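# Separate two sieve stacks and pack all parts in tote

## Task

On the work bench are two test-sieve stacks, each made of a pan, a sieve and a cover. Separate both stacks and place all six pieces completely within the tote, with no cover or sieve resting with any portion of its lower rim (skirt) sunk inside another piece. The tote has to finish on the work bench with nothing of it overhanging the bench edge. Any number of robots may be used. At the end, open the grippers and back the robots away; nothing may count as placed if a robot is what keeps it there. A robot that topples or is left leaning means failure.

## Robot and tools

Robots: two identical Hello Robot Stretch 3 units, r1 and r2. Each has a two-wheel differential base (0.33 m long, 0.34 m wide, passive omni wheel at the rear), a lift riding up a mast, and a telescoping arm that reaches out to the robot's RIGHT side, ending in a wrist (yaw, pitch, roll) and a two-finger gripper. The base cannot slide sideways, so to shift the gripper forward or back you drive the base. Spins pivot about the point midway between the drive wheels, 0.05 m behind the front edge; with the arm in and wrist folded, a spin sweeps a 0.28 m radius, and an unfolded level wrist reaches past that.

Frames: the base frame sits on the floor between the drive wheels, x ahead, y to the left, z up. hand_pose is reported in it, located where the closed fingertips meet. Odometry frame = base frame at scene start. Each robot reports only in its own frames; their positions relative to one another can only be judged from images, lidar_m, wrist_depth_mm and head_depth_mm.

execute_actions: argument "actions" is a list holding exactly one action object (or empty, which just reports state and pictures). The action has optional keys "r1" and "r2"; each may hold "base", "joints" and "contact_limits". Everything in one action starts at once and may finish at different times.
- base: one command only. {"translate_m": d} is a relative drive from the current spot, metres, -1 to 1, positive forward. {"rotate_rad": d} is a relative spin in radians, -3.2 to 3.2, positive = counter-clockwise seen from above. Offsets count from the base's position in the latest state report.
- joints: absolute targets by name. lift_m 0 to 1.1 (arm height); arm_m 0 to 0.52 (extension); wrist_yaw_rad -1.345 to 4.42 (0 along the arm, positive toward the front, 3.0 folded over the base); wrist_pitch_rad -1.57 to 0.451 (0 level, negative tips fingers down); wrist_roll_rad -2.911 to 2.911 (0 = fingers side by side, level); gripper_m -0.089 to 0.179 (larger is wider; actual fingertip gap is about 0.007 less when nearly shut, 0.025 less when fully open, zero under 0.007); head_pan_rad -3.953 to 1.73 (0 ahead, positive left, -1.57 faces along the arm); head_tilt_rad -1.53 to 0.419 (negative looks down). Done tolerances: ±0.004 for lift, arm, gripper; ±0.02 yaw, roll, head; ±0.05 pitch.
- contact_limits: only {"arm_m": effort %} 1 to 100; the arm halts (contact_stop) once its effort reaches that level, and it caps holding force until the next action. Too low stops immediately.
- cameras: list of names from r1_head_camera, r1_nav_camera, r1_wrist_camera, r2_head_camera, r2_nav_camera, r2_wrist_camera, or "all"; omitted/null = all, [] = none. Images arrive in the order given by the "pictures" line.
Any bad key or out-of-range value rejects the whole call. Any motion lasts at most 15 s. Joints, bases or robots you omit may keep pushing toward earlier targets without it showing in status.

wait: {"seconds": 0 to 10}; sends nothing new, returns state and images.
zoom_image: {"camera": name, "region": [x0, y0, x1, y1]} in pixels from the top-left, at most 504 by 504, on the latest full image of that camera.
finished_scene: {"scene": current scene number}; final and irreversible, reports success. Replying with no tool call ends everything.

Result lines: base_status and joint_status tell how each motion of the last accepted action finished: done, off_target (stopped short, may still push), contact_stop, time_out, torque_fault (the latter three drop the target and hold where they stopped; a stopped arm or lift goes slack until commanded again, and a slack lift may sink under load or keep pressing). on_its_own covers uncommanded parts; "held at" is the target held, not the position. motor_effort is percent of max, positive toward larger joint values, bracket = peak of last action; readings carry fixed bias and noise. base_odometry counts wheel turns (slip included); heading -3.142 to 3.142, left positive; turned_by_wheels and turned_by_imu give rotation since last result; base_tilt in degrees (forward/right positive, biased up to ~4). lidar_m: 12 distances in metres from the base origin, 30-degree sectors starting straight ahead and going counter-clockwise (4th left, 7th behind, 10th right), plane 0.17 m up, range 0.15 to 12, "-" = nothing; misses glass and thin legs, and the mast/low lift blocks some sectors. wrist_depth_mm (45 to 1000) and head_depth_mm (280 to 4000, sideways image) are 7x7 grids of median depths, top-left first. If a call reports a stop, later calls in that same reply are skipped.

Speed: fast base (0.30 m/s, 1.9 rad/s) only with lift_m under 0.30, arm_m under 0.03 and wrist_yaw_rad over 2.54; else 0.10 m/s and 0.63 rad/s.

Gripping: command gripper_m smaller than the object's width to grasp; open to at least 0.02 above the touching value to release. Neither reading nor "done" confirms a grasp; check images. Over-squeezing triggers stall relief; send a new value to squeeze again.

Cautions: fold or unfold the wrist only with lift_m 0.32 to 0.95, wrist_pitch_rad -0.4, roll near 0; once folded the lift may go to 0.25. With yaw under -0.4 keep pitch at -0.5 or below. Pushing against a rigid thing with the gripper above about 0.45 m can tip the robot, more so with raised contact limits or a repeated push. Never drive while holding or pressing something fixed. If snagged, reverse the last move in small steps, free the gripper, and lower lift to about 0.2 if still tilted. Robots must never press together: once bases touch, any further drive presses hard; no state line reports robot contact. The two bases travel slightly differently (up to 2.5 cm per metre), so shared loads are risky. Wrist servos under sustained strain shut off for 10 s. Avoid drops, slips, slams and hard pushes; loose items may be nudged by random disturbances. The simulation keeps running while you compose replies.

Each tool is called after ">>>" as name([rows], argument=value, ...), one row to a line, values as JSON.

## Session

>>> execute_actions(actions=[])

Scene clock: 0.00 s.
r1.base_odometry: x=+0.000 y=+0.000 heading=+0.000 (m, m, rad; r1's odometry frame)
r1.turned_by_wheels: +0.000 (rad since the last result)
r1.turned_by_imu: +0.000 (rad since the last result)
r1.base_tilt: forward=-0.1 right=+1.2 (deg)
r1.lidar_m: 0.72 0.71 0.78 1.20 3.53 3.84 4.10 1.32 2.04 5.27 1.85 0.90
r1.head_depth_mm: 820 819 817 817 819 816 814 / 785 782 781 780 778 782 781 / 749 750 750 748 749 748 748 / 720 719 716 718 718 718 718 / 692 690 693 690 689 689 687 / 664 663 664 663 664 664 662 / 641 642 640 640 638 640 638
r1.base_status: not commanded
r1.joint_positions: lift_m=+0.407 arm_m=+0.001 wrist_yaw_rad=+2.819 wrist_pitch_rad=-0.531 wrist_roll_rad=+0.009 gripper_m=+0.037 head_pan_rad=+0.000 head_tilt_rad=+0.007
r1.joint_status: not commanded
r1.motor_effort: left_wheel=+0 right_wheel=+1 lift_m=+35 arm_m=+0 wrist_yaw_rad=+0 wrist_pitch_rad=+6 wrist_roll_rad=+0 gripper_m=+0 head_pan_rad=+0 head_tilt_rad=+2 (%)
r1.hand_pose: x=+0.0449 y=+0.0518 z=+0.3947 quat_wxyz=(+0.293, +0.706, +0.073, +0.641) (m; r1's base frame)
r1.wrist_depth_mm: - - - - 855 682 585 / - - - - 927 725 613 / - 936 927 903 868 767 639 / 781 783 790 787 782 749 668 / 669 - 694 665 661 666 650 / 592 588 - 585 566 578 574 / 531 545 - 525 516 518 512
r2.base_odometry: x=+0.000 y=+0.000 heading=+0.000 (m, m, rad; r2's odometry frame)
r2.turned_by_wheels: +0.000 (rad since the last result)
r2.turned_by_imu: +0.000 (rad since the last result)
r2.base_tilt: forward=-0.7 right=-1.6 (deg)
r2.lidar_m: 1.35 2.30 3.48 3.97 3.59 0.88 1.00 1.69 2.46 1.38 1.18 1.18
r2.head_depth_mm: 1228 1220 1213 1200 1192 1191 1174 / 1338 1323 1313 1309 1302 1283 1275 / 1459 1453 1436 1431 1419 1413 1395 / 1615 1603 1591 1574 1563 1558 1529 / 1772 1806 1770 1760 1750 1716 1718 / 1956 2039 2027 1984 1974 1958 1931 / 1976 2382 2328 2280 2254 2240 2123
r2.base_status: not commanded
r2.joint_positions: lift_m=+0.410 arm_m=-0.002 wrist_yaw_rad=+2.997 wrist_pitch_rad=-0.341 wrist_roll_rad=-0.006 gripper_m=+0.037 head_pan_rad=+0.017 head_tilt_rad=-0.002
r2.joint_status: not commanded
r2.motor_effort: left_wheel=+0 right_wheel=+0 lift_m=+18 arm_m=+0 wrist_yaw_rad=+0 wrist_pitch_rad=+7 wrist_roll_rad=+0 gripper_m=+0 head_pan_rad=+0 head_tilt_rad=+1 (%)
r2.hand_pose: x=+0.0125 y=+0.0884 z=+0.4402 quat_wxyz=(+0.170, +0.701, +0.070, +0.689) (m; r2's base frame)
r2.wrist_depth_mm: - - - - - - - / - - - - - - - / - - - - - - - / 990 - - - - - - / 814 812 - 841 837 860 858 / 674 686 - 685 714 693 706 / 580 577 594 586 594 599 603
pictures: r1_head_camera (sideways: a quarter turn clockwise sets it upright), r1_nav_camera (sideways: a quarter turn counterclockwise sets it upright), r1_wrist_camera, r2_head_camera (sideways: a quarter turn clockwise sets it upright), r2_nav_camera (sideways: a quarter turn counterclockwise sets it upright), r2_wrist_camera
Images, in order (width x height): r1_head_camera 896x504, r1_nav_camera 672x504, r1_wrist_camera 644x364, r2_head_camera 896x504, r2_nav_camera 672x504, r2_wrist_camera 644x364.

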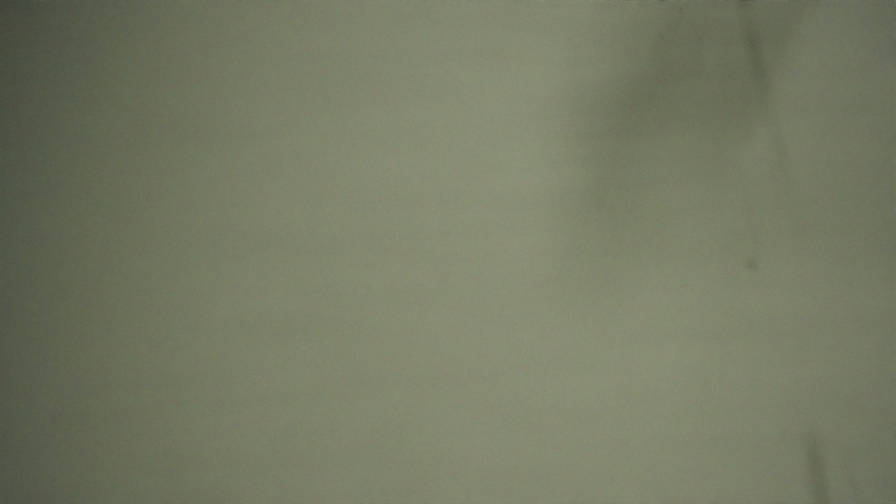

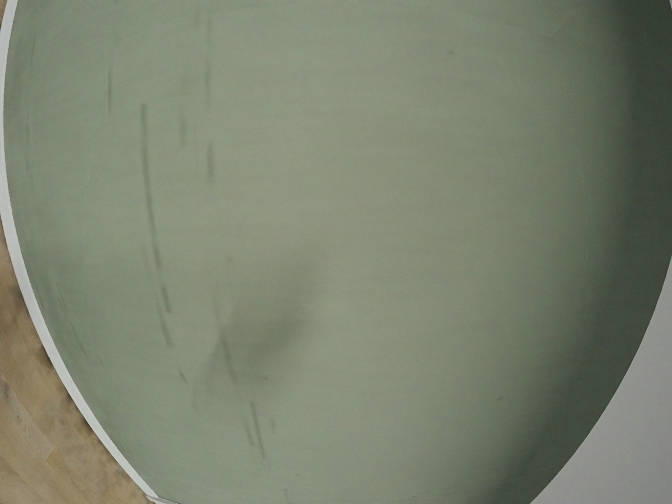

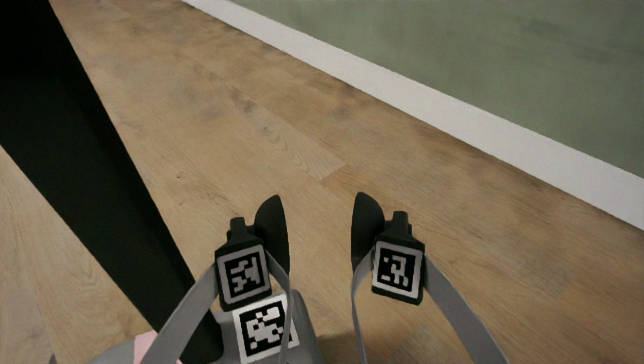

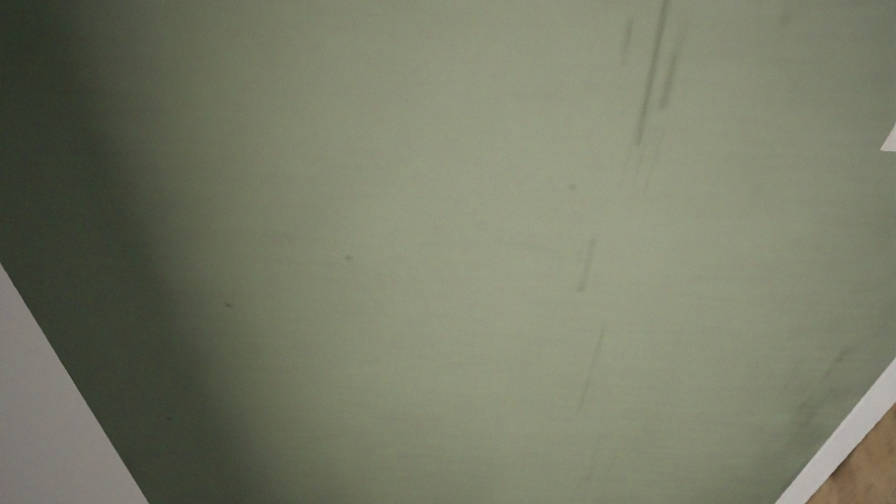

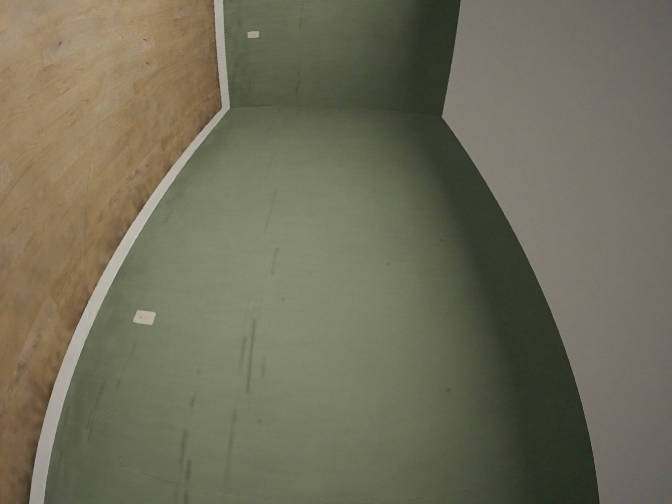

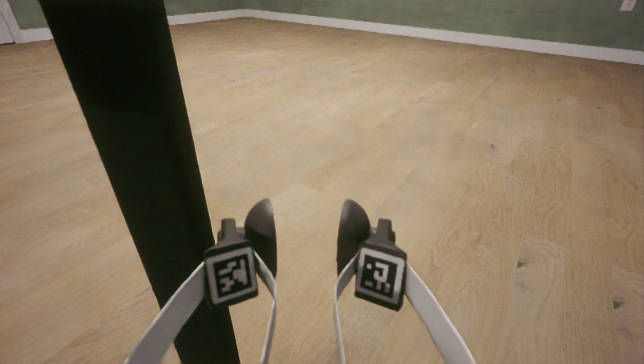

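>>> execute_actions([
  {"r1":{"joints":{"head_pan_rad":-2.4,"head_tilt_rad":-0.4}},"r2":{"joints":{"head_pan_rad":-3.2,"head_tilt_rad":-0.6}}},
], cameras=["r1_nav_camera","r2_nav_camera","r2_head_camera"])

Scene clock: 3.50 s.
r1.base_odometry: x=+0.000 y=+0.000 heading=+0.000 (m, m, rad; r1's odometry frame)
r1.turned_by_wheels: +0.000 (rad since the last result)
r1.turned_by_imu: +0.000 (rad since the last result)
r1.base_tilt: forward=-0.1 right=+1.1 (deg)
r1.lidar_m: 0.72 0.71 0.78 1.19 3.53 3.84 4.08 1.33 2.04 5.30 1.85 0.90
r1.head_depth_mm: 3372 3601 3758 2621 2116 1709 1388 / 3522 3798 3876 1504 2134 1657 1404 / 3557 3914 - 1645 2246 1734 1399 / 3787 - - 1665 2266 1735 1408 / 3903 - 2079 2482 2291 1751 1411 / - - 3113 2583 2294 1754 1420 / - - - 2979 2331 1781 1432
r1.base_status: not commanded
r1.joint_positions: lift_m=+0.407 arm_m=+0.001 wrist_yaw_rad=+2.819 wrist_pitch_rad=-0.531 wrist_roll_rad=+0.009 gripper_m=+0.037 head_pan_rad=-2.393 head_tilt_rad=-0.395
r1.joint_status: all done
r1.motor_effort: left_wheel=+0(0) right_wheel=+1(1) lift_m=+34(34) arm_m=+0(0) wrist_yaw_rad=+1(0) wrist_pitch_rad=+7(7) wrist_roll_rad=+0(0) gripper_m=+0(0) head_pan_rad=-3(37) head_tilt_rad=-2(25) (%)
r1.hand_pose: x=+0.0449 y=+0.0518 z=+0.3947 quat_wxyz=(+0.293, +0.706, +0.073, +0.641) (m; r1's base frame)
r1.wrist_depth_mm: - - - - 855 682 570 / - - - - 905 729 623 / - 917 946 924 882 771 647 / 792 773 771 777 747 758 672 / 671 - 687 662 671 650 658 / 594 586 - 582 561 570 576 / 535 545 - 528 522 516 510
r2.base_odometry: x=+0.000 y=+0.000 heading=+0.000 (m, m, rad; r2's odometry frame)
r2.turned_by_wheels: +0.000 (rad since the last result)
r2.turned_by_imu: +0.000 (rad since the last result)
r2.base_tilt: forward=-0.6 right=-1.5 (deg)
r2.lidar_m: 1.35 2.30 3.47 3.99 3.59 0.88 1.00 1.68 2.46 1.38 1.18 1.18
r2.head_depth_mm: 3218 3456 1332 1015 1797 1294 1251 / 3458 3691 1329 1088 1804 1373 1247 / 3692 - 1315 2114 1777 1433 1249 / - - 1304 2266 1683 1460 1241 / - - 1400 2275 1716 1456 1229 / - - 1548 2240 1766 1463 1231 / - - 1859 2056 1754 1453 1234
r2.base_status: not commanded
r2.joint_positions: lift_m=+0.410 arm_m=-0.002 wrist_yaw_rad=+2.997 wrist_pitch_rad=-0.341 wrist_roll_rad=-0.006 gripper_m=+0.037 head_pan_rad=-3.193 head_tilt_rad=-0.593
r2.joint_status: all done
r2.motor_effort: left_wheel=+0(1) right_wheel=+0(0) lift_m=+18(18) arm_m=+0(0) wrist_yaw_rad=+1(1) wrist_pitch_rad=+7(7) wrist_roll_rad=+0(0) gripper_m=+0(0) head_pan_rad=-4(52) head_tilt_rad=-2(25) (%)
r2.hand_pose: x=+0.0125 y=+0.0884 z=+0.4402 quat_wxyz=(+0.170, +0.701, +0.070, +0.689) (m; r2's base frame)
r2.wrist_depth_mm: - - - - - - - / - - - - - - - / - - - - - - - / - - - - - - - / 814 813 - 826 841 851 860 / 681 674 - 696 716 710 717 / 586 584 590 587 600 603 602
pictures: r1_nav_camera (sideways: a quarter turn counterclockwise sets it upright), r2_head_camera (sideways: a quarter turn clockwise sets it upright), r2_nav_camera (sideways: a quarter turn counterclockwise sets it upright)
Images, in order (width x height): r1_nav_camera 672x504, r2_head_camera 896x504, r2_nav_camera 672x504.

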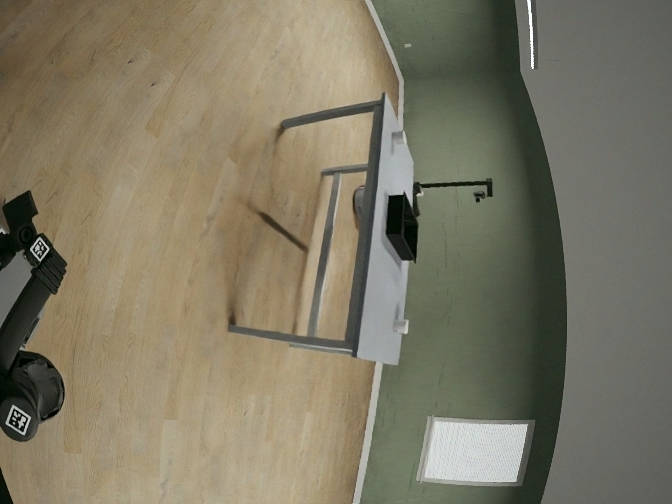

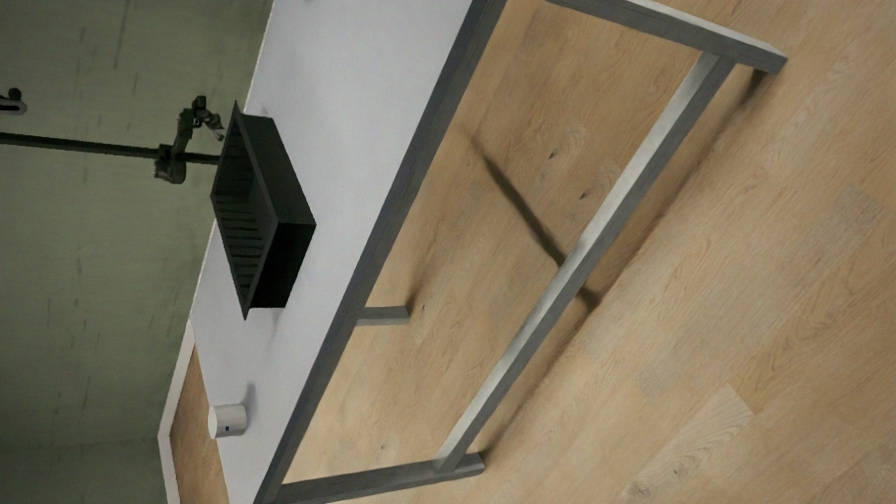

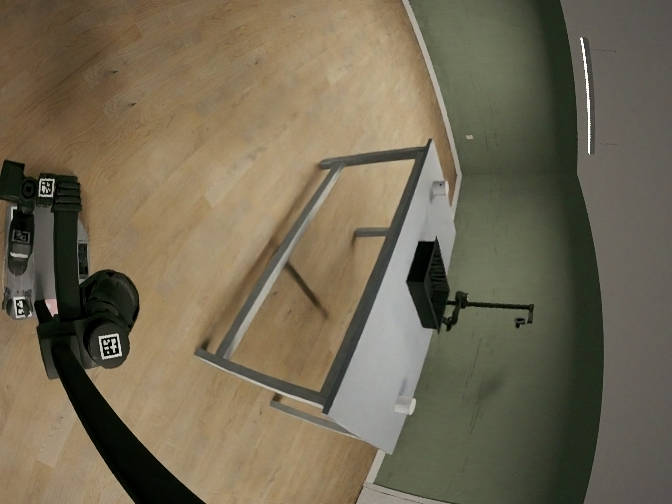

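>>> execute_actions([
  {"r1":{"base":{"rotate_rad":-1.92},"joints":{"lift_m":0.28,"head_pan_rad":-0.8,"head_tilt_rad":-0.6}},"r2":{"base":{"rotate_rad":-2.65},"joints":{"lift_m":0.28,"head_pan_rad":-1.0}}},
], cameras=[])

>>> execute_actions([
  {"r1":{"base":{"translate_m":1}},"r2":{"base":{"translate_m":1}}},
], cameras=["r1_nav_camera","r2_nav_camera","r2_head_camera","r1_head_camera"])

Scene clock: 13.70 s.
r1.base_odometry: x=+0.000 y=+0.000 heading=-1.920 (m, m, rad; r1's odometry frame)
r1.turned_by_wheels: -1.920 (rad since the last result)
r1.turned_by_imu: -1.897 (rad since the last result)
r1.base_tilt: forward=-0.1 right=+1.1 (deg)
r1.lidar_m: 2.04 5.20 1.26 0.79 0.71 0.72 0.87 1.67 3.55 4.29 4.05 1.32
r1.head_depth_mm: 3393 3709 3014 2203 1740 1434 1219 / 3479 3803 3042 2227 1752 1433 1236 / 3450 3844 3043 2238 1764 1452 1237 / 3514 3783 2197 2168 1765 1457 1236 / 3496 3753 1445 2255 1778 1463 1247 / 3517 3753 1471 2283 1796 1482 1251 / 3565 3769 1499 2269 1814 1488 1267
r1.base_status: done
r1.joint_positions: lift_m=+0.280 arm_m=+0.001 wrist_yaw_rad=+2.819 wrist_pitch_rad=-0.532 wrist_roll_rad=+0.009 gripper_m=+0.037 head_pan_rad=-0.807 head_tilt_rad=-0.593
r1.joint_status: all done
r1.motor_effort: left_wheel=+4(16) right_wheel=-3(8) lift_m=+24(24) arm_m=+0(0) wrist_yaw_rad=+1(0) wrist_pitch_rad=+7(7) wrist_roll_rad=+0(0) gripper_m=+0(0) head_pan_rad=+4(37) head_tilt_rad=-2(20) (%)
r1.hand_pose: x=+0.0449 y=+0.0517 z=+0.2684 quat_wxyz=(+0.294, +0.706, +0.073, +0.641) (m; r1's base frame)
r1.wrist_depth_mm: 673 781 992 - - - - / - 815 873 859 857 839 810 / - 711 692 690 690 678 671 / - 600 596 583 578 575 572 / 516 - 527 503 497 502 495 / 475 - - 449 424 440 435 / - - - 406 394 389 388
r2.base_odometry: x=+0.000 y=+0.000 heading=-2.650 (m, m, rad; r2's odometry frame)
r2.turned_by_wheels: -2.650 (rad since the last result)
r2.turned_by_imu: -2.613 (rad since the last result)
r2.base_tilt: forward=-0.4 right=-1.4 (deg)
r2.lidar_m: 1.69 2.44 1.38 1.18 1.18 1.35 2.30 3.48 3.99 3.57 0.89 1.00
r2.head_depth_mm: 2898 3179 3226 2319 1805 1475 1253 / 3012 3264 3181 2296 1788 1474 1249 / 3037 3343 1323 2049 1800 1477 1243 / 3142 3433 1309 1034 1675 1376 1245 / 3188 3557 1299 1070 1771 1384 1234 / 3317 3556 1295 2005 1762 1409 1237 / 3417 3705 1270 2066 1759 1442 1219
r2.base_status: done
r2.joint_positions: lift_m=+0.280 arm_m=-0.002 wrist_yaw_rad=+2.997 wrist_pitch_rad=-0.341 wrist_roll_rad=-0.006 gripper_m=+0.037 head_pan_rad=-1.006 head_tilt_rad=-0.593
r2.joint_status: all done
r2.motor_effort: left_wheel=+5(19) right_wheel=-5(11) lift_m=+12(14) arm_m=+0(0) wrist_yaw_rad=+2(1) wrist_pitch_rad=+8(8) wrist_roll_rad=+0(0) gripper_m=+0(1) head_pan_rad=+3(52) head_tilt_rad=-3(3) (%)
r2.hand_pose: x=+0.0125 y=+0.0883 z=+0.3107 quat_wxyz=(+0.170, +0.701, +0.070, +0.689) (m; r2's base frame)
r2.wrist_depth_mm: 907 - - - - - - / 965 - - - - - - / 983 - - - - - - / 764 - 785 797 791 819 825 / 607 627 - 632 638 631 652 / 516 511 - 529 541 529 539 / 456 - - 453 450 459 463
pictures: none
No camera images: the call's "cameras" was empty. Leave "cameras" out to get every camera's image.

Scene clock: 18.70 s.
r1.base_odometry: x=-0.342 y=-0.940 heading=-1.920 (m, m, rad; r1's odometry frame)
r1.turned_by_wheels: +0.000 (rad since the last result)
r1.turned_by_imu: +0.004 (rad since the last result)
r1.base_tilt: forward=+0.0 right=+1.0 (deg)
r1.lidar_m: 1.04 4.45 2.35 1.50 1.36 1.37 1.66 3.21 4.32 0.90 1.32 1.33
r1.head_depth_mm: 2908 3172 1240 908 1641 1439 1225 / 2914 3176 1251 911 1654 1437 1230 / 2901 3246 1200 911 1661 1455 1235 / 2914 3205 1222 914 1683 1461 1238 / 2980 3269 1219 922 1701 1465 1246 / 3011 3315 1310 943 1703 1473 1252 / 2996 3296 1328 954 1713 1488 1265
r1.base_status: done
r1.joint_positions: lift_m=+0.280 arm_m=+0.001 wrist_yaw_rad=+2.819 wrist_pitch_rad=-0.532 wrist_roll_rad=+0.009 gripper_m=+0.037 head_pan_rad=-0.807 head_tilt_rad=-0.593
r1.joint_status: not commanded
r1.motor_effort: left_wheel=+4(16) right_wheel=-3(6) lift_m=+24(24) arm_m=+0(0) wrist_yaw_rad=+0(1) wrist_pitch_rad=+7(7) wrist_roll_rad=+0(0) gripper_m=+0(0) head_pan_rad=+2(4) head_tilt_rad=-3(3) (%)
r1.hand_pose: x=+0.0449 y=+0.0516 z=+0.2683 quat_wxyz=(+0.294, +0.706, +0.073, +0.641) (m; r1's base frame)
r1.wrist_depth_mm: - - - - - - - / - 876 867 861 842 812 823 / - 700 698 693 690 684 666 / - 602 589 586 585 568 568 / 515 - 528 505 499 496 493 / 476 - - 449 427 440 436 / - - - 405 393 393 389
r2.base_odometry: x=-0.881 y=-0.472 heading=-2.650 (m, m, rad; r2's odometry frame)
r2.turned_by_wheels: +0.000 (rad since the last result)
r2.turned_by_imu: +0.002 (rad since the last result)
r2.base_tilt: forward=-0.5 right=-1.5 (deg)
r2.lidar_m: 4.37 3.01 1.70 1.45 1.45 1.67 2.85 4.43 0.69 0.59 0.59 0.68
r2.head_depth_mm: 2640 2890 2013 954 747 1444 1253 / 2745 3006 1958 845 744 1467 1244 / 2823 3132 1316 910 765 1472 1192 / 2889 3210 1312 942 785 1465 1190 / 2984 3311 1291 937 813 1457 1185 / 3084 3494 1291 923 1618 1452 1201 / 3227 3477 3081 906 1654 1441 1229
r2.base_status: done
r2.joint_positions: lift_m=+0.280 arm_m=-0.002 wrist_yaw_rad=+2.997 wrist_pitch_rad=-0.341 wrist_roll_rad=-0.006 gripper_m=+0.037 head_pan_rad=-1.006 head_tilt_rad=-0.593
r2.joint_status: not commanded
r2.motor_effort: left_wheel=+4(17) right_wheel=-4(7) lift_m=+12(12) arm_m=+0(0) wrist_yaw_rad=+0(2) wrist_pitch_rad=+8(7) wrist_roll_rad=+0(0) gripper_m=-1(0) head_pan_rad=+3(3) head_tilt_rad=-2(2) (%)
r2.hand_pose: x=+0.0125 y=+0.0883 z=+0.3107 quat_wxyz=(+0.170, +0.701, +0.070, +0.689) (m; r2's base frame)
r2.wrist_depth_mm: - - - - - - - / - - - - - - - / - - - - - - - / 770 - 788 783 798 818 823 / 617 625 - 626 639 641 645 / 520 516 - 528 545 533 532 / 454 - - 454 451 454 457
pictures: r1_head_camera (sideways: a quarter turn clockwise sets it upright), r1_nav_camera (sideways: a quarter turn counterclockwise sets it upright), r2_head_camera (sideways: a quarter turn clockwise sets it upright), r2_nav_camera (sideways: a quarter turn counterclockwise sets it upright)
Images, in order (width x height): r1_head_camera 896x504, r1_nav_camera 672x504, r2_head_camera 896x504, r2_nav_camera 672x504.

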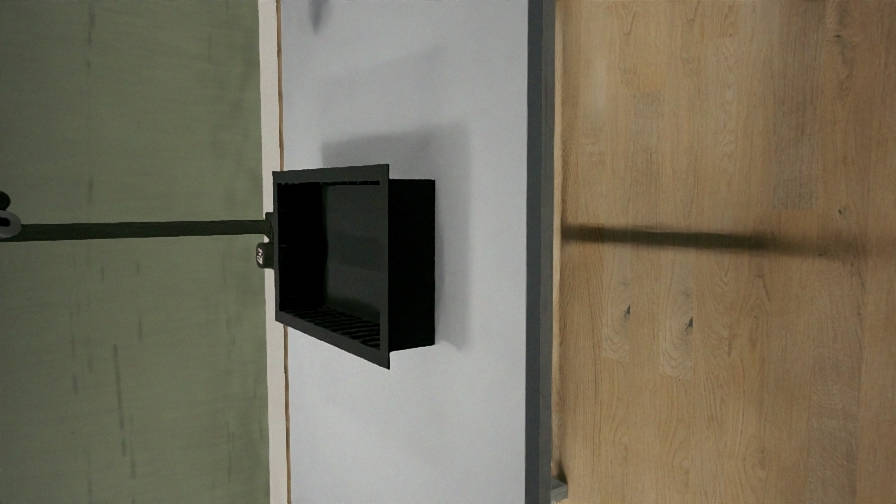

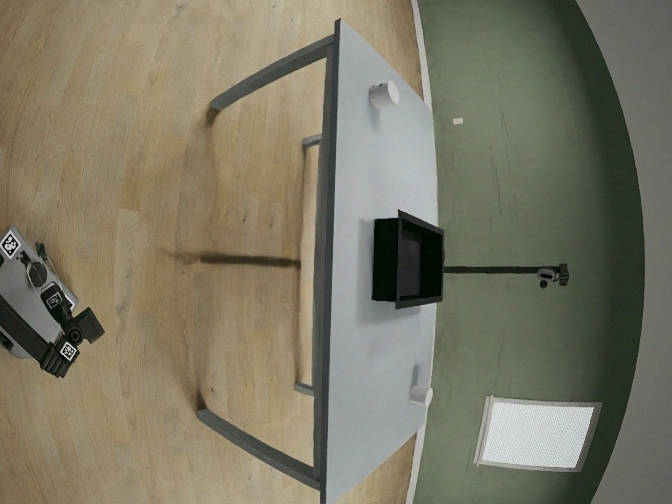

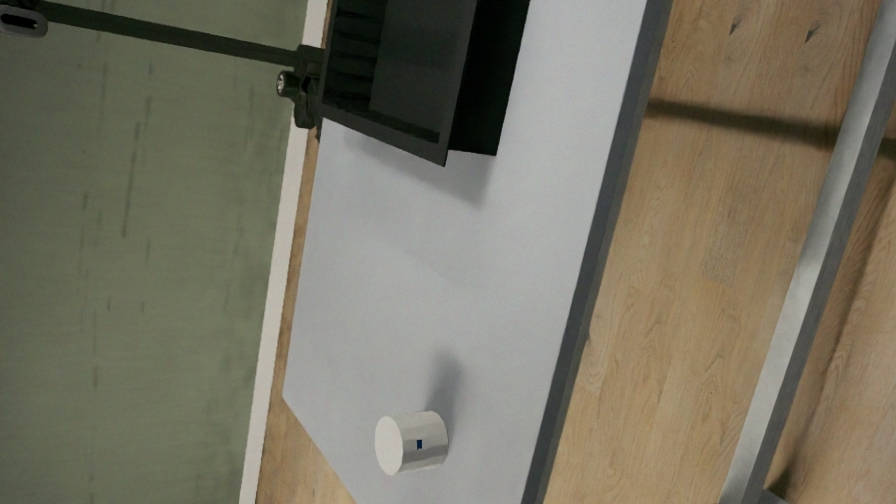

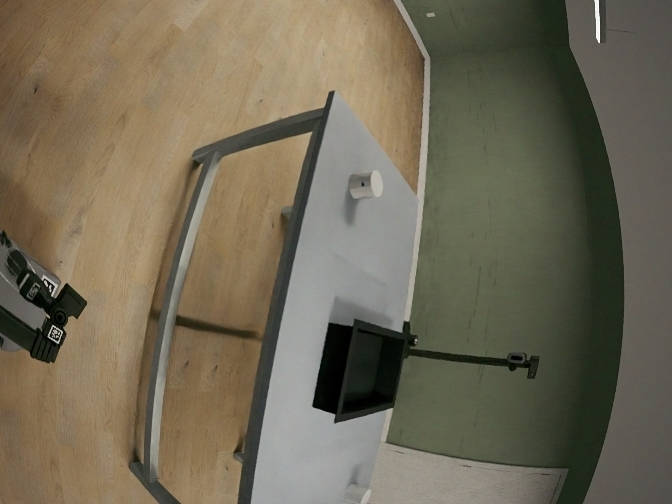

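>>> execute_actions([
  {"r1":{"base":{"translate_m":0.66}},"r2":{"base":{"rotate_rad":-0.25}}},
], cameras=[])

>>> execute_actions([
  {"r1":{"base":{"rotate_rad":0.72}},"r2":{"base":{"translate_m":0.53}}},
], cameras=[])

>>> execute_actions([
  {"r1":{"joints":{"head_pan_rad":-1.57,"head_tilt_rad":-0.9,"wrist_pitch_rad":-0.4}},"r2":{"base":{"rotate_rad":0.52},"joints":{"head_pan_rad":-1.57,"head_tilt_rad":-0.9,"wrist_pitch_rad":-0.4}}},
], cameras=["r1_nav_camera","r2_nav_camera","r2_head_camera","r1_head_camera"])

Scene clock: 27.50 s.
r1.base_odometry: x=-0.567 y=-1.560 heading=-1.920 (m, m, rad; r1's odometry frame)
r1.turned_by_wheels: +0.000 (rad since the last result)
r1.turned_by_imu: +0.002 (rad since the last result)
r1.base_tilt: forward=-0.2 right=+1.3 (deg)
r1.lidar_m: 0.38 3.98 3.14 1.95 1.78 1.79 2.19 4.26 1.13 0.99 0.90 0.91
r1.head_depth_mm: 2519 2757 1741 907 714 591 503 / 2525 2796 2975 911 719 593 506 / 2547 2812 2960 924 724 598 508 / 2538 2836 3045 927 729 600 510 / 2555 2870 3034 938 735 566 513 / 2618 2883 3075 943 740 591 516 / 2616 2899 3115 2315 746 612 517
r1.base_status: done
r1.joint_positions: lift_m=+0.280 arm_m=+0.001 wrist_yaw_rad=+2.819 wrist_pitch_rad=-0.532 wrist_roll_rad=+0.009 gripper_m=+0.037 head_pan_rad=-0.807 head_tilt_rad=-0.593
r1.joint_status: not commanded
r1.motor_effort: left_wheel=+3(16) right_wheel=-2(5) lift_m=+23(24) arm_m=+0(0) wrist_yaw_rad=+0(1) wrist_pitch_rad=+7(7) wrist_roll_rad=+0(0) gripper_m=+0(0) head_pan_rad=+3(3) head_tilt_rad=-3(3) (%)
r1.hand_pose: x=+0.0449 y=+0.0516 z=+0.2683 quat_wxyz=(+0.294, +0.706, +0.073, +0.641) (m; r1's base frame)
r1.wrist_depth_mm: - - - - - - - / - 888 875 856 830 822 810 / - 710 697 696 681 686 680 / - 596 585 593 582 575 566 / 513 - 528 504 498 495 491 / 465 - - 447 428 439 434 / - - - 405 393 391 391
r2.base_odometry: x=-0.881 y=-0.472 heading=-2.900 (m, m, rad; r2's odometry frame)
r2.turned_by_wheels: -0.250 (rad since the last result)
r2.turned_by_imu: -0.246 (rad since the last result)
r2.base_tilt: forward=-0.6 right=-1.7 (deg)
r2.lidar_m: 0.84 4.36 2.07 1.51 1.47 1.51 2.07 4.45 0.84 0.61 0.59 0.61
r2.head_depth_mm: 2744 2959 1650 962 769 1479 1175 / 2741 3025 3189 881 769 1481 1196 / 2758 3057 1155 849 763 1466 1192 / 2799 3069 1164 856 763 1461 1162 / 2801 3094 1296 898 779 1461 1186 / 2814 3131 1290 932 777 1448 1173 / 2856 3111 1276 924 774 1451 1174
r2.base_status: done
r2.joint_positions: lift_m=+0.280 arm_m=-0.002 wrist_yaw_rad=+2.997 wrist_pitch_rad=-0.341 wrist_roll_rad=-0.006 gripper_m=+0.037 head_pan_rad=-1.006 head_tilt_rad=-0.593
r2.joint_status: not commanded
r2.motor_effort: left_wheel=+3(15) right_wheel=-4(14) lift_m=+12(12) arm_m=+0(0) wrist_yaw_rad=+0(1) wrist_pitch_rad=+8(8) wrist_roll_rad=+0(0) gripper_m=-1(1) head_pan_rad=+2(3) head_tilt_rad=-3(3) (%)
r2.hand_pose: x=+0.0125 y=+0.0883 z=+0.3107 quat_wxyz=(+0.170, +0.701, +0.070, +0.689) (m; r2's base frame)
r2.wrist_depth_mm: - - - - - - - / - - - - - - - / - - - - - - - / 755 - 784 787 788 803 793 / 608 620 - 631 638 642 651 / 512 519 - 531 542 533 534 / 456 - - 452 449 457 464
pictures: none
No camera images: the call's "cameras" was empty. Leave "cameras" out to get every camera's image.

Scene clock: 30.93 s.
r1.base_odometry: x=-0.567 y=-1.560 heading=-1.200 (m, m, rad; r1's odometry frame)
r1.turned_by_wheels: +0.720 (rad since the last result)
r1.turned_by_imu: +0.710 (rad since the last result)
r1.base_tilt: forward=+0.0 right=+1.1 (deg)
r1.lidar_m: 3.97 2.50 1.84 1.78 1.86 2.56 1.13 1.15 0.93 0.90 0.40 0.38
r1.head_depth_mm: 2845 3080 3015 2196 716 563 504 / 3060 3299 3046 2239 719 595 507 / 3284 3688 3070 2236 1721 596 530 / 3615 - 3118 2266 1765 601 724 / 3952 - 3168 2278 1784 1441 1241 / - - 3190 2307 1799 1473 1253 / 3851 - 3235 2305 1804 1483 1258
r1.base_status: done
r1.joint_positions: lift_m=+0.280 arm_m=+0.001 wrist_yaw_rad=+2.819 wrist_pitch_rad=-0.532 wrist_roll_rad=+0.009 gripper_m=+0.037 head_pan_rad=-0.807 head_tilt_rad=-0.593
r1.joint_status: not commanded
r1.motor_effort: left_wheel=-5(15) right_wheel=+4(11) lift_m=+23(23) arm_m=+0(0) wrist_yaw_rad=+0(0) wrist_pitch_rad=+7(7) wrist_roll_rad=+0(0) gripper_m=+0(0) head_pan_rad=+4(3) head_tilt_rad=-4(3) (%)
r1.hand_pose: x=+0.0449 y=+0.0516 z=+0.2683 quat_wxyz=(+0.294, +0.706, +0.073, +0.641) (m; r1's base frame)
r1.wrist_depth_mm: - - - - - - - / - 870 885 874 851 834 827 / - 709 705 699 682 670 677 / - 589 596 587 583 577 570 / 514 - 543 503 500 499 489 / 475 - - 442 420 434 434 / - - - 405 393 388 389
r2.base_odometry: x=-1.396 y=-0.599 heading=-2.899 (m, m, rad; r2's odometry frame)
r2.turned_by_wheels: +0.000 (rad since the last result)
r2.turned_by_imu: +0.001 (rad since the last result)
r2.base_tilt: forward=-0.5 right=-1.4 (deg)
r2.lidar_m: 4.05 3.90 2.45 1.79 1.74 1.78 2.44 1.24 0.47 0.34 0.33 0.34
r2.head_depth_mm: 2535 2747 2972 960 748 610 516 / 2548 2800 2965 955 743 610 514 / 2542 2785 2997 949 740 605 512 / 2570 2777 3019 945 716 603 523 / 2578 2837 3011 939 734 599 521 / 2598 2845 3061 930 729 599 519 / 2618 2865 3073 2241 749 597 530
r2.base_status: done
r2.joint_positions: lift_m=+0.280 arm_m=-0.002 wrist_yaw_rad=+2.997 wrist_pitch_rad=-0.341 wrist_roll_rad=-0.006 gripper_m=+0.037 head_pan_rad=-1.006 head_tilt_rad=-0.593
r2.joint_status: not commanded
r2.motor_effort: left_wheel=+4(18) right_wheel=-4(9) lift_m=+12(12) arm_m=+0(0) wrist_yaw_rad=+1(1) wrist_pitch_rad=+8(8) wrist_roll_rad=+0(0) gripper_m=+0(1) head_pan_rad=+4(3) head_tilt_rad=-2(2) (%)
r2.hand_pose: x=+0.0125 y=+0.0883 z=+0.3107 quat_wxyz=(+0.170, +0.701, +0.070, +0.689) (m; r2's base frame)
r2.wrist_depth_mm: - - - - - - - / - - - - - - - / 987 - - - - - - / 756 - 784 787 798 801 804 / 616 618 - 628 636 637 648 / 511 518 - 530 544 530 544 / 460 - - 452 446 458 458
pictures: none
No camera images: the call's "cameras" was empty. Leave "cameras" out to get every camera's image.

Scene clock: 32.50 s.
r1.base_odometry: x=-0.567 y=-1.560 heading=-1.200 (m, m, rad; r1's odometry frame)
r1.turned_by_wheels: +0.000 (rad since the last result)
r1.turned_by_imu: +0.000 (rad since the last result)
r1.base_tilt: forward=+0.0 right=+1.2 (deg)
r1.lidar_m: 3.97 2.50 1.85 1.78 1.86 2.56 1.13 1.15 0.93 0.90 0.40 0.38
r1.head_depth_mm: 2688 922 760 650 566 1197 1113 / 2682 927 765 652 569 1190 1144 / 2708 935 772 657 572 1185 1153 / 2702 943 778 660 576 1190 1135 / 2717 954 784 623 578 1196 1127 / 2707 958 788 630 581 909 1119 / 2727 2266 796 672 584 721 1139
r1.base_status: not commanded
r1.joint_positions: lift_m=+0.280 arm_m=+0.001 wrist_yaw_rad=+2.819 wrist_pitch_rad=-0.421 wrist_roll_rad=+0.009 gripper_m=+0.037 head_pan_rad=-1.563 head_tilt_rad=-0.888
r1.joint_status: all done
r1.motor_effort: left_wheel=-5(4) right_wheel=+4(4) lift_m=+24(24) arm_m=+0(0) wrist_yaw_rad=+1(2) wrist_pitch_rad=+10(13) wrist_roll_rad=+0(0) gripper_m=+0(0) head_pan_rad=-3(31) head_tilt_rad=-6(26) (%)
r1.hand_pose: x=+0.0498 y=+0.0663 z=+0.2924 quat_wxyz=(+0.257, +0.709, +0.034, +0.656) (m; r1's base frame)
r1.wrist_depth_mm: - - - - - - - / - - - - - - - / - 892 876 860 847 845 825 / - 702 699 706 681 679 659 / 578 586 585 568 571 562 552 / 500 - - 495 463 483 482 / 452 - - 431 427 425 425
r2.base_odometry: x=-1.396 y=-0.599 heading=-2.380 (m, m, rad; r2's odometry frame)
r2.turned_by_wheels: +0.520 (rad since the last result)
r2.turned_by_imu: +0.513 (rad since the last result)
r2.base_tilt: forward=-0.5 right=-1.5 (deg)
r2.lidar_m: 3.92 2.47 1.79 1.72 1.78 2.43 4.91 0.47 0.34 0.33 0.34 4.08
r2.head_depth_mm: 2753 967 789 668 577 1253 1121 / 2690 962 789 666 587 1246 1115 / 2682 958 784 664 587 1246 1143 / 2691 954 782 635 585 1243 1148 / 2678 949 778 634 583 1240 1114 / 2694 947 776 657 581 1029 1109 / 2703 2310 797 658 581 1200 1109
r2.base_status: done
r2.joint_positions: lift_m=+0.280 arm_m=-0.002 wrist_yaw_rad=+2.997 wrist_pitch_rad=-0.413 wrist_roll_rad=-0.006 gripper_m=+0.037 head_pan_rad=-1.563 head_tilt_rad=-0.889
r2.joint_status: all done
r2.motor_effort: left_wheel=-6(14) right_wheel=+5(15) lift_m=+12(12) arm_m=+0(0) wrist_yaw_rad=+1(1) wrist_pitch_rad=+7(7) wrist_roll_rad=+0(0) gripper_m=+0(1) head_pan_rad=-4(40) head_tilt_rad=-4(19) (%)
r2.hand_pose: x=+0.0113 y=+0.0800 z=+0.2941 quat_wxyz=(+0.195, +0.698, +0.095, +0.682) (m; r2's base frame)
r2.wrist_depth_mm: - - - - - - - / - - - - - - - / 850 - 887 882 902 922 928 / 672 650 693 693 704 715 716 / 563 563 - 574 574 583 589 / 480 501 - - 501 497 497 / - - - - 424 432 434
pictures: r1_head_camera (sideways: a quarter turn clockwise sets it upright), r1_nav_camera (sideways: a quarter turn counterclockwise sets it upright), r2_head_camera (sideways: a quarter turn clockwise sets it upright), r2_nav_camera (sideways: a quarter turn counterclockwise sets it upright)
Images, in order (width x height): r1_head_camera 896x504, r1_nav_camera 672x504, r2_head_camera 896x504, r2_nav_camera 672x504.

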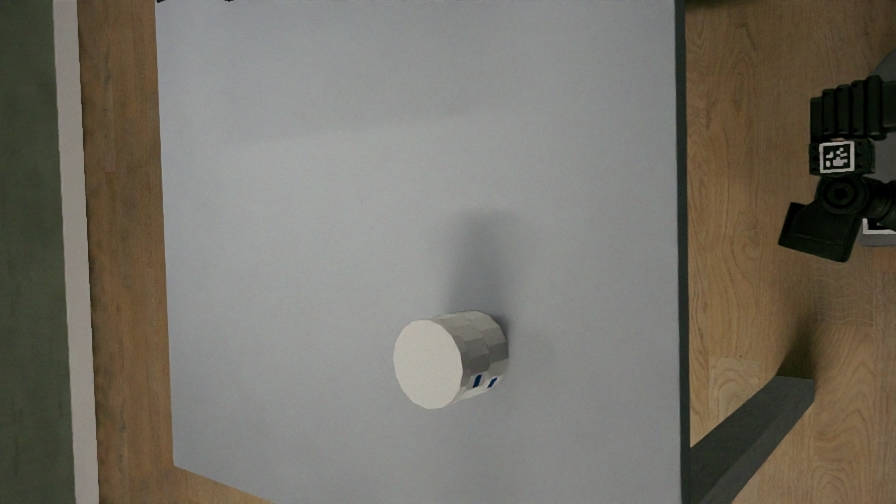

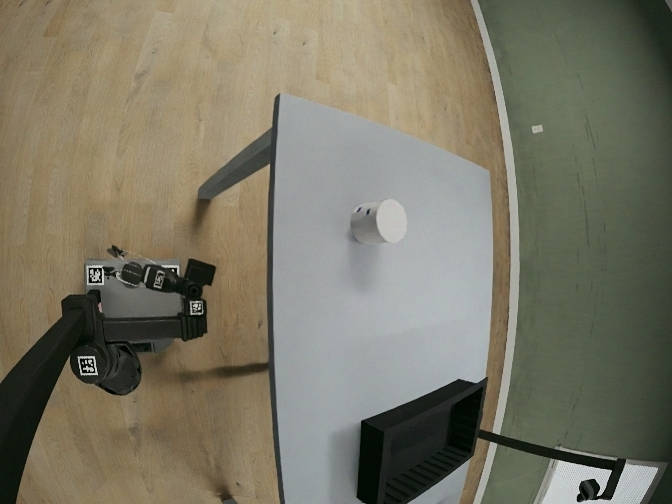

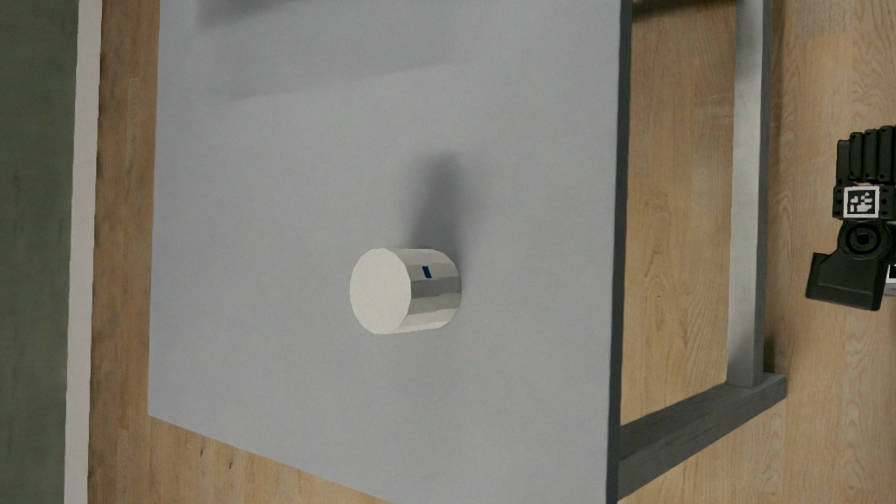

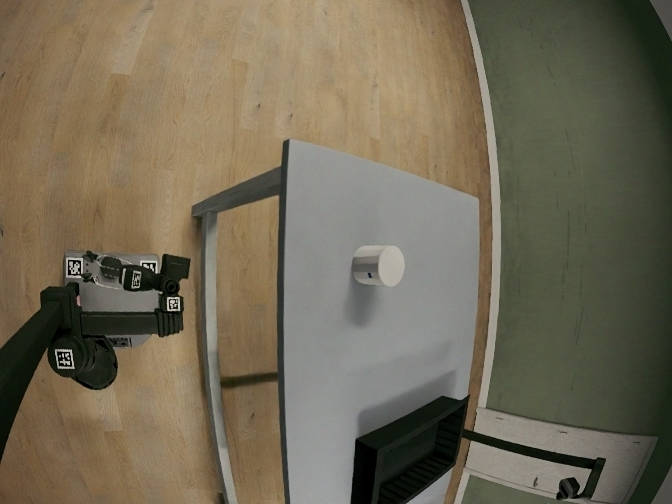

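>>> execute_actions([
  {"r1":{"joints":{"lift_m":0.5}},"r2":{"joints":{"lift_m":0.94}}},
], cameras=[])

>>> execute_actions([
  {"r1":{"joints":{"wrist_yaw_rad":1.8}},"r2":{"joints":{"wrist_yaw_rad":1.8}}},
], cameras=["r1_head_camera"])

>>> execute_actions([
  {"r1":{"joints":{"lift_m":1.09}},"r2":{"joints":{"lift_m":1.09}}},
], cameras=[])

>>> execute_actions([
  {"r1":{"base":{"translate_m":0.14},"joints":{"wrist_yaw_rad":0,"wrist_pitch_rad":-1.0,"gripper_m":0.14}},"r2":{"base":{"translate_m":0.06},"joints":{"wrist_yaw_rad":0,"wrist_pitch_rad":-1.0,"gripper_m":0.14}}},
], cameras=["r1_wrist_camera","r2_wrist_camera","r2_nav_camera","r1_nav_camera"])

Scene clock: 43.97 s.
r1.base_odometry: x=-0.567 y=-1.560 heading=-1.200 (m, m, rad; r1's odometry frame)
r1.turned_by_wheels: +0.000 (rad since the last result)
r1.turned_by_imu: -0.001 (rad since the last result)
r1.base_tilt: forward=-0.1 right=+1.1 (deg)
r1.lidar_m: 3.97 2.51 1.85 1.78 1.85 2.56 1.13 1.14 0.93 0.90 0.40 0.38
r1.head_depth_mm: 2637 920 762 649 565 1202 1117 / 2709 925 766 654 569 868 - / 2708 937 773 656 572 1193 - / 2689 946 777 660 575 537 1111 / 2729 954 781 625 578 1206 1133 / 2712 960 788 631 581 906 1121 / 2739 2255 793 673 584 721 1139
r1.base_status: not commanded
r1.joint_positions: lift_m=+0.500 arm_m=+0.001 wrist_yaw_rad=+2.819 wrist_pitch_rad=-0.419 wrist_roll_rad=+0.009 gripper_m=+0.037 head_pan_rad=-1.563 head_tilt_rad=-0.888
r1.joint_status: all done
r1.motor_effort: left_wheel=-5(5) right_wheel=+4(4) lift_m=+45(46) arm_m=+0(0) wrist_yaw_rad=+0(0) wrist_pitch_rad=+9(10) wrist_roll_rad=+0(0) gripper_m=+0(0) head_pan_rad=-3(3) head_tilt_rad=-5(5) (%)
r1.hand_pose: x=+0.0498 y=+0.0665 z=+0.5120 quat_wxyz=(+0.257, +0.709, +0.033, +0.656) (m; r1's base frame)
r1.wrist_depth_mm: - - - - - - - / - - - - - - - / - - - - - - - / - - - - - - - / 889 885 922 886 870 869 865 / 784 - 743 758 722 742 745 / 679 656 673 656 661 659 643
r2.base_odometry: x=-1.396 y=-0.599 heading=-2.380 (m, m, rad; r2's odometry frame)
r2.turned_by_wheels: +0.000 (rad since the last result)
r2.turned_by_imu: +0.001 (rad since the last result)
r2.base_tilt: forward=-0.6 right=-1.4 (deg)
r2.lidar_m: 3.90 2.47 1.79 1.72 1.78 2.43 4.90 0.47 0.34 0.33 0.34 4.09
r2.head_depth_mm: 2739 965 811 - - 1252 1116 / 2706 961 786 - - 1255 1139 / 2702 960 784 - - - - / 2692 953 781 654 - 1266 - / 2692 948 778 610 - 1244 1117 / 2726 948 775 673 597 1035 1111 / 2693 2310 796 658 581 1200 1112
r2.base_status: not commanded
r2.joint_positions: lift_m=+0.940 arm_m=-0.002 wrist_yaw_rad=+2.997 wrist_pitch_rad=-0.414 wrist_roll_rad=-0.006 gripper_m=+0.037 head_pan_rad=-1.563 head_tilt_rad=-0.889
r2.joint_status: all done
r2.motor_effort: left_wheel=-6(6) right_wheel=+5(5) lift_m=+24(25) arm_m=+0(0) wrist_yaw_rad=+0(1) wrist_pitch_rad=+7(7) wrist_roll_rad=+0(0) gripper_m=-1(0) head_pan_rad=-4(4) head_tilt_rad=-4(4) (%)
r2.hand_pose: x=+0.0113 y=+0.0799 z=+0.9531 quat_wxyz=(+0.195, +0.698, +0.096, +0.682) (m; r2's base frame)
r2.wrist_depth_mm: - - - - - - - / - - - - - - - / - - - - - - - / - - - - - - - / - - - - - - - / - - - - - - - / - - - - - - -
pictures: none
No camera images: the call's "cameras" was empty. Leave "cameras" out to get every camera's image.

Scene clock: 45.57 s.
r1.base_odometry: x=-0.567 y=-1.560 heading=-1.200 (m, m, rad; r1's odometry frame)
r1.turned_by_wheels: +0.000 (rad since the last result)
r1.turned_by_imu: +0.000 (rad since the last result)
r1.base_tilt: forward=-0.2 right=+1.2 (deg)
r1.lidar_m: 3.95 2.50 1.85 1.78 1.85 2.56 1.13 1.14 0.93 0.90 0.40 0.38
r1.head_depth_mm: 2661 917 763 649 566 1199 1115 / 2707 931 767 654 569 868 - / 2709 936 773 656 572 535 - / 2700 944 776 661 574 1195 1168 / 2720 952 783 623 578 1201 1149 / 2674 958 790 627 581 906 1116 / 2726 2249 794 674 584 723 1138
r1.base_status: not commanded
r1.joint_positions: lift_m=+0.500 arm_m=+0.001 wrist_yaw_rad=+1.802 wrist_pitch_rad=-0.419 wrist_roll_rad=+0.009 gripper_m=+0.037 head_pan_rad=-1.563 head_tilt_rad=-0.888
r1.joint_status: all done
r1.motor_effort: left_wheel=-5(5) right_wheel=+4(4) lift_m=+45(46) arm_m=+0(0) wrist_yaw_rad=-1(1) wrist_pitch_rad=+9(9) wrist_roll_rad=+0(0) gripper_m=+0(0) head_pan_rad=-3(3) head_tilt_rad=-4(5) (%)
r1.hand_pose: x=+0.1969 y=-0.0949 z=+0.5120 quat_wxyz=(+0.544, +0.635, -0.316, +0.448) (m; r1's base frame)
r1.wrist_depth_mm: - - - - - - - / - - - - - - - / - - - - - - - / - - - - - - 229 / 912 901 915 892 868 866 238 / 784 765 754 741 718 735 258 / 678 670 680 662 655 326 311
r2.base_odometry: x=-1.396 y=-0.599 heading=-2.380 (m, m, rad; r2's odometry frame)
r2.turned_by_wheels: +0.000 (rad since the last result)
r2.turned_by_imu: +0.000 (rad since the last result)
r2.base_tilt: forward=-0.6 right=-1.6 (deg)
r2.lidar_m: 3.90 2.46 1.79 1.72 1.78 2.41 4.90 0.47 0.34 0.33 0.34 4.07
r2.head_depth_mm: 2721 966 813 - - 1259 1120 / 2707 965 784 - - 1231 1124 / 2692 953 784 - - 1039 1121 / 2706 954 783 621 583 - 1118 / 2693 949 779 634 585 - 1117 / 2696 946 779 658 584 - 1094 / 2701 2310 793 656 597 - 1084
r2.base_status: not commanded
r2.joint_positions: lift_m=+0.940 arm_m=-0.002 wrist_yaw_rad=+1.804 wrist_pitch_rad=-0.414 wrist_roll_rad=-0.006 gripper_m=+0.037 head_pan_rad=-1.563 head_tilt_rad=-0.889
r2.joint_status: all done
r2.motor_effort: left_wheel=-5(5) right_wheel=+5(5) lift_m=+24(24) arm_m=+0(0) wrist_yaw_rad=-2(3) wrist_pitch_rad=+7(7) wrist_roll_rad=+0(0) gripper_m=+0(1) head_pan_rad=-3(4) head_tilt_rad=-4(4) (%)
r2.hand_pose: x=+0.1975 y=-0.0909 z=+0.9531 quat_wxyz=(+0.545, +0.632, -0.313, +0.455) (m; r2's base frame)
r2.wrist_depth_mm: - - - - - - - / - - - - - - - / - - - - - - - / - - - - - - - / - - - - - - - / - - - - - - - / - - - - - - -
pictures: r1_head_camera (sideways: a quarter turn clockwise sets it upright)
Images, in order (width x height): r1_head_camera 896x504.

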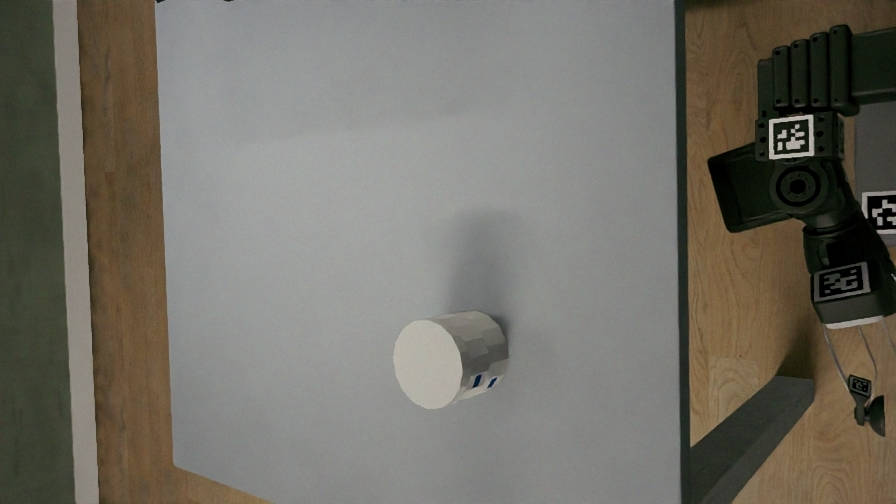

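Scene clock: 47.77 s.
r1.base_odometry: x=-0.567 y=-1.560 heading=-1.200 (m, m, rad; r1's odometry frame)
r1.turned_by_wheels: +0.000 (rad since the last result)
r1.turned_by_imu: +0.000 (rad since the last result)
r1.base_tilt: forward=+0.1 right=+1.3 (deg)
r1.lidar_m: 3.96 2.51 1.84 1.78 1.85 2.57 1.13 1.15 0.93 0.90 0.40 0.38
r1.head_depth_mm: 2691 921 761 649 567 1212 - / 2697 920 766 652 570 1220 - / 2698 936 772 656 572 533 - / 2741 943 776 659 575 1192 - / 2689 948 783 624 576 1200 1165 / 2730 961 788 628 582 907 1120 / 2731 2232 792 674 585 723 1140
r1.base_status: not commanded
r1.joint_positions: lift_m=+0.580 arm_m=+0.001 wrist_yaw_rad=+1.801 wrist_pitch_rad=-0.417 wrist_roll_rad=+0.008 gripper_m=+0.037 head_pan_rad=-1.563 head_tilt_rad=-0.890
r1.joint_status: lift_m contact_stop (moved +0.080 of +0.590)
r1.on_its_own: lift_m is slack since a contact_stop, until your next command for it (your +1.090 is given up)
r1.motor_effort: left_wheel=-5(6) right_wheel=+3(6) lift_m=+34(77) arm_m=+1(1) wrist_yaw_rad=-1(1) wrist_pitch_rad=+8(9) wrist_roll_rad=+0(0) gripper_m=+0(0) head_pan_rad=-2(2) head_tilt_rad=-5(5) (%)
r1.hand_pose: x=+0.1972 y=-0.0949 z=+0.5927 quat_wxyz=(+0.543, +0.635, -0.317, +0.449) (m; r1's base frame)
r1.wrist_depth_mm: - - - - - - - / - - - - - - - / - - - - - - - / - - - - - - 230 / - - - - 994 971 236 / 886 881 863 830 811 815 258 / 785 761 770 746 759 326 306
r2.base_odometry: x=-1.396 y=-0.599 heading=-2.380 (m, m, rad; r2's odometry frame)
r2.turned_by_wheels: +0.000 (rad since the last result)
r2.turned_by_imu: +0.000 (rad since the last result)
r2.base_tilt: forward=-0.5 right=-1.5 (deg)
r2.lidar_m: 3.91 2.47 1.79 1.72 1.78 2.41 4.88 0.47 0.34 0.33 0.34 4.07
r2.head_depth_mm: - - - 665 578 1249 1122 / - - - 652 586 1246 1114 / - - - 648 581 1245 1122 / 2747 983 - - 563 1242 1125 / 2709 951 - - 563 1242 1117 / 2690 949 - - 560 1035 1108 / 2729 2383 - - 611 1197 1105
r2.base_status: not commanded
r2.joint_positions: lift_m=+1.090 arm_m=-0.002 wrist_yaw_rad=+1.804 wrist_pitch_rad=-0.415 wrist_roll_rad=-0.006 gripper_m=+0.037 head_pan_rad=-1.563 head_tilt_rad=-0.889
r2.joint_status: all done
r2.motor_effort: left_wheel=-5(5) right_wheel=+5(5) lift_m=+24(25) arm_m=+0(0) wrist_yaw_rad=-2(1) wrist_pitch_rad=+7(7) wrist_roll_rad=+0(0) gripper_m=+0(1) head_pan_rad=-4(4) head_tilt_rad=-4(4) (%)
r2.hand_pose: x=+0.1974 y=-0.0909 z=+1.1030 quat_wxyz=(+0.545, +0.632, -0.313, +0.455) (m; r2's base frame)
r2.wrist_depth_mm: - - - - - - - / - - - - - - - / - - - - - - - / - - - - - - - / - - - - - - - / - - - - - - - / - - - - - - -
pictures: none
No camera images: the call's "cameras" was empty. Leave "cameras" out to get every camera's image.

not run: a stop came earlier in this reply.


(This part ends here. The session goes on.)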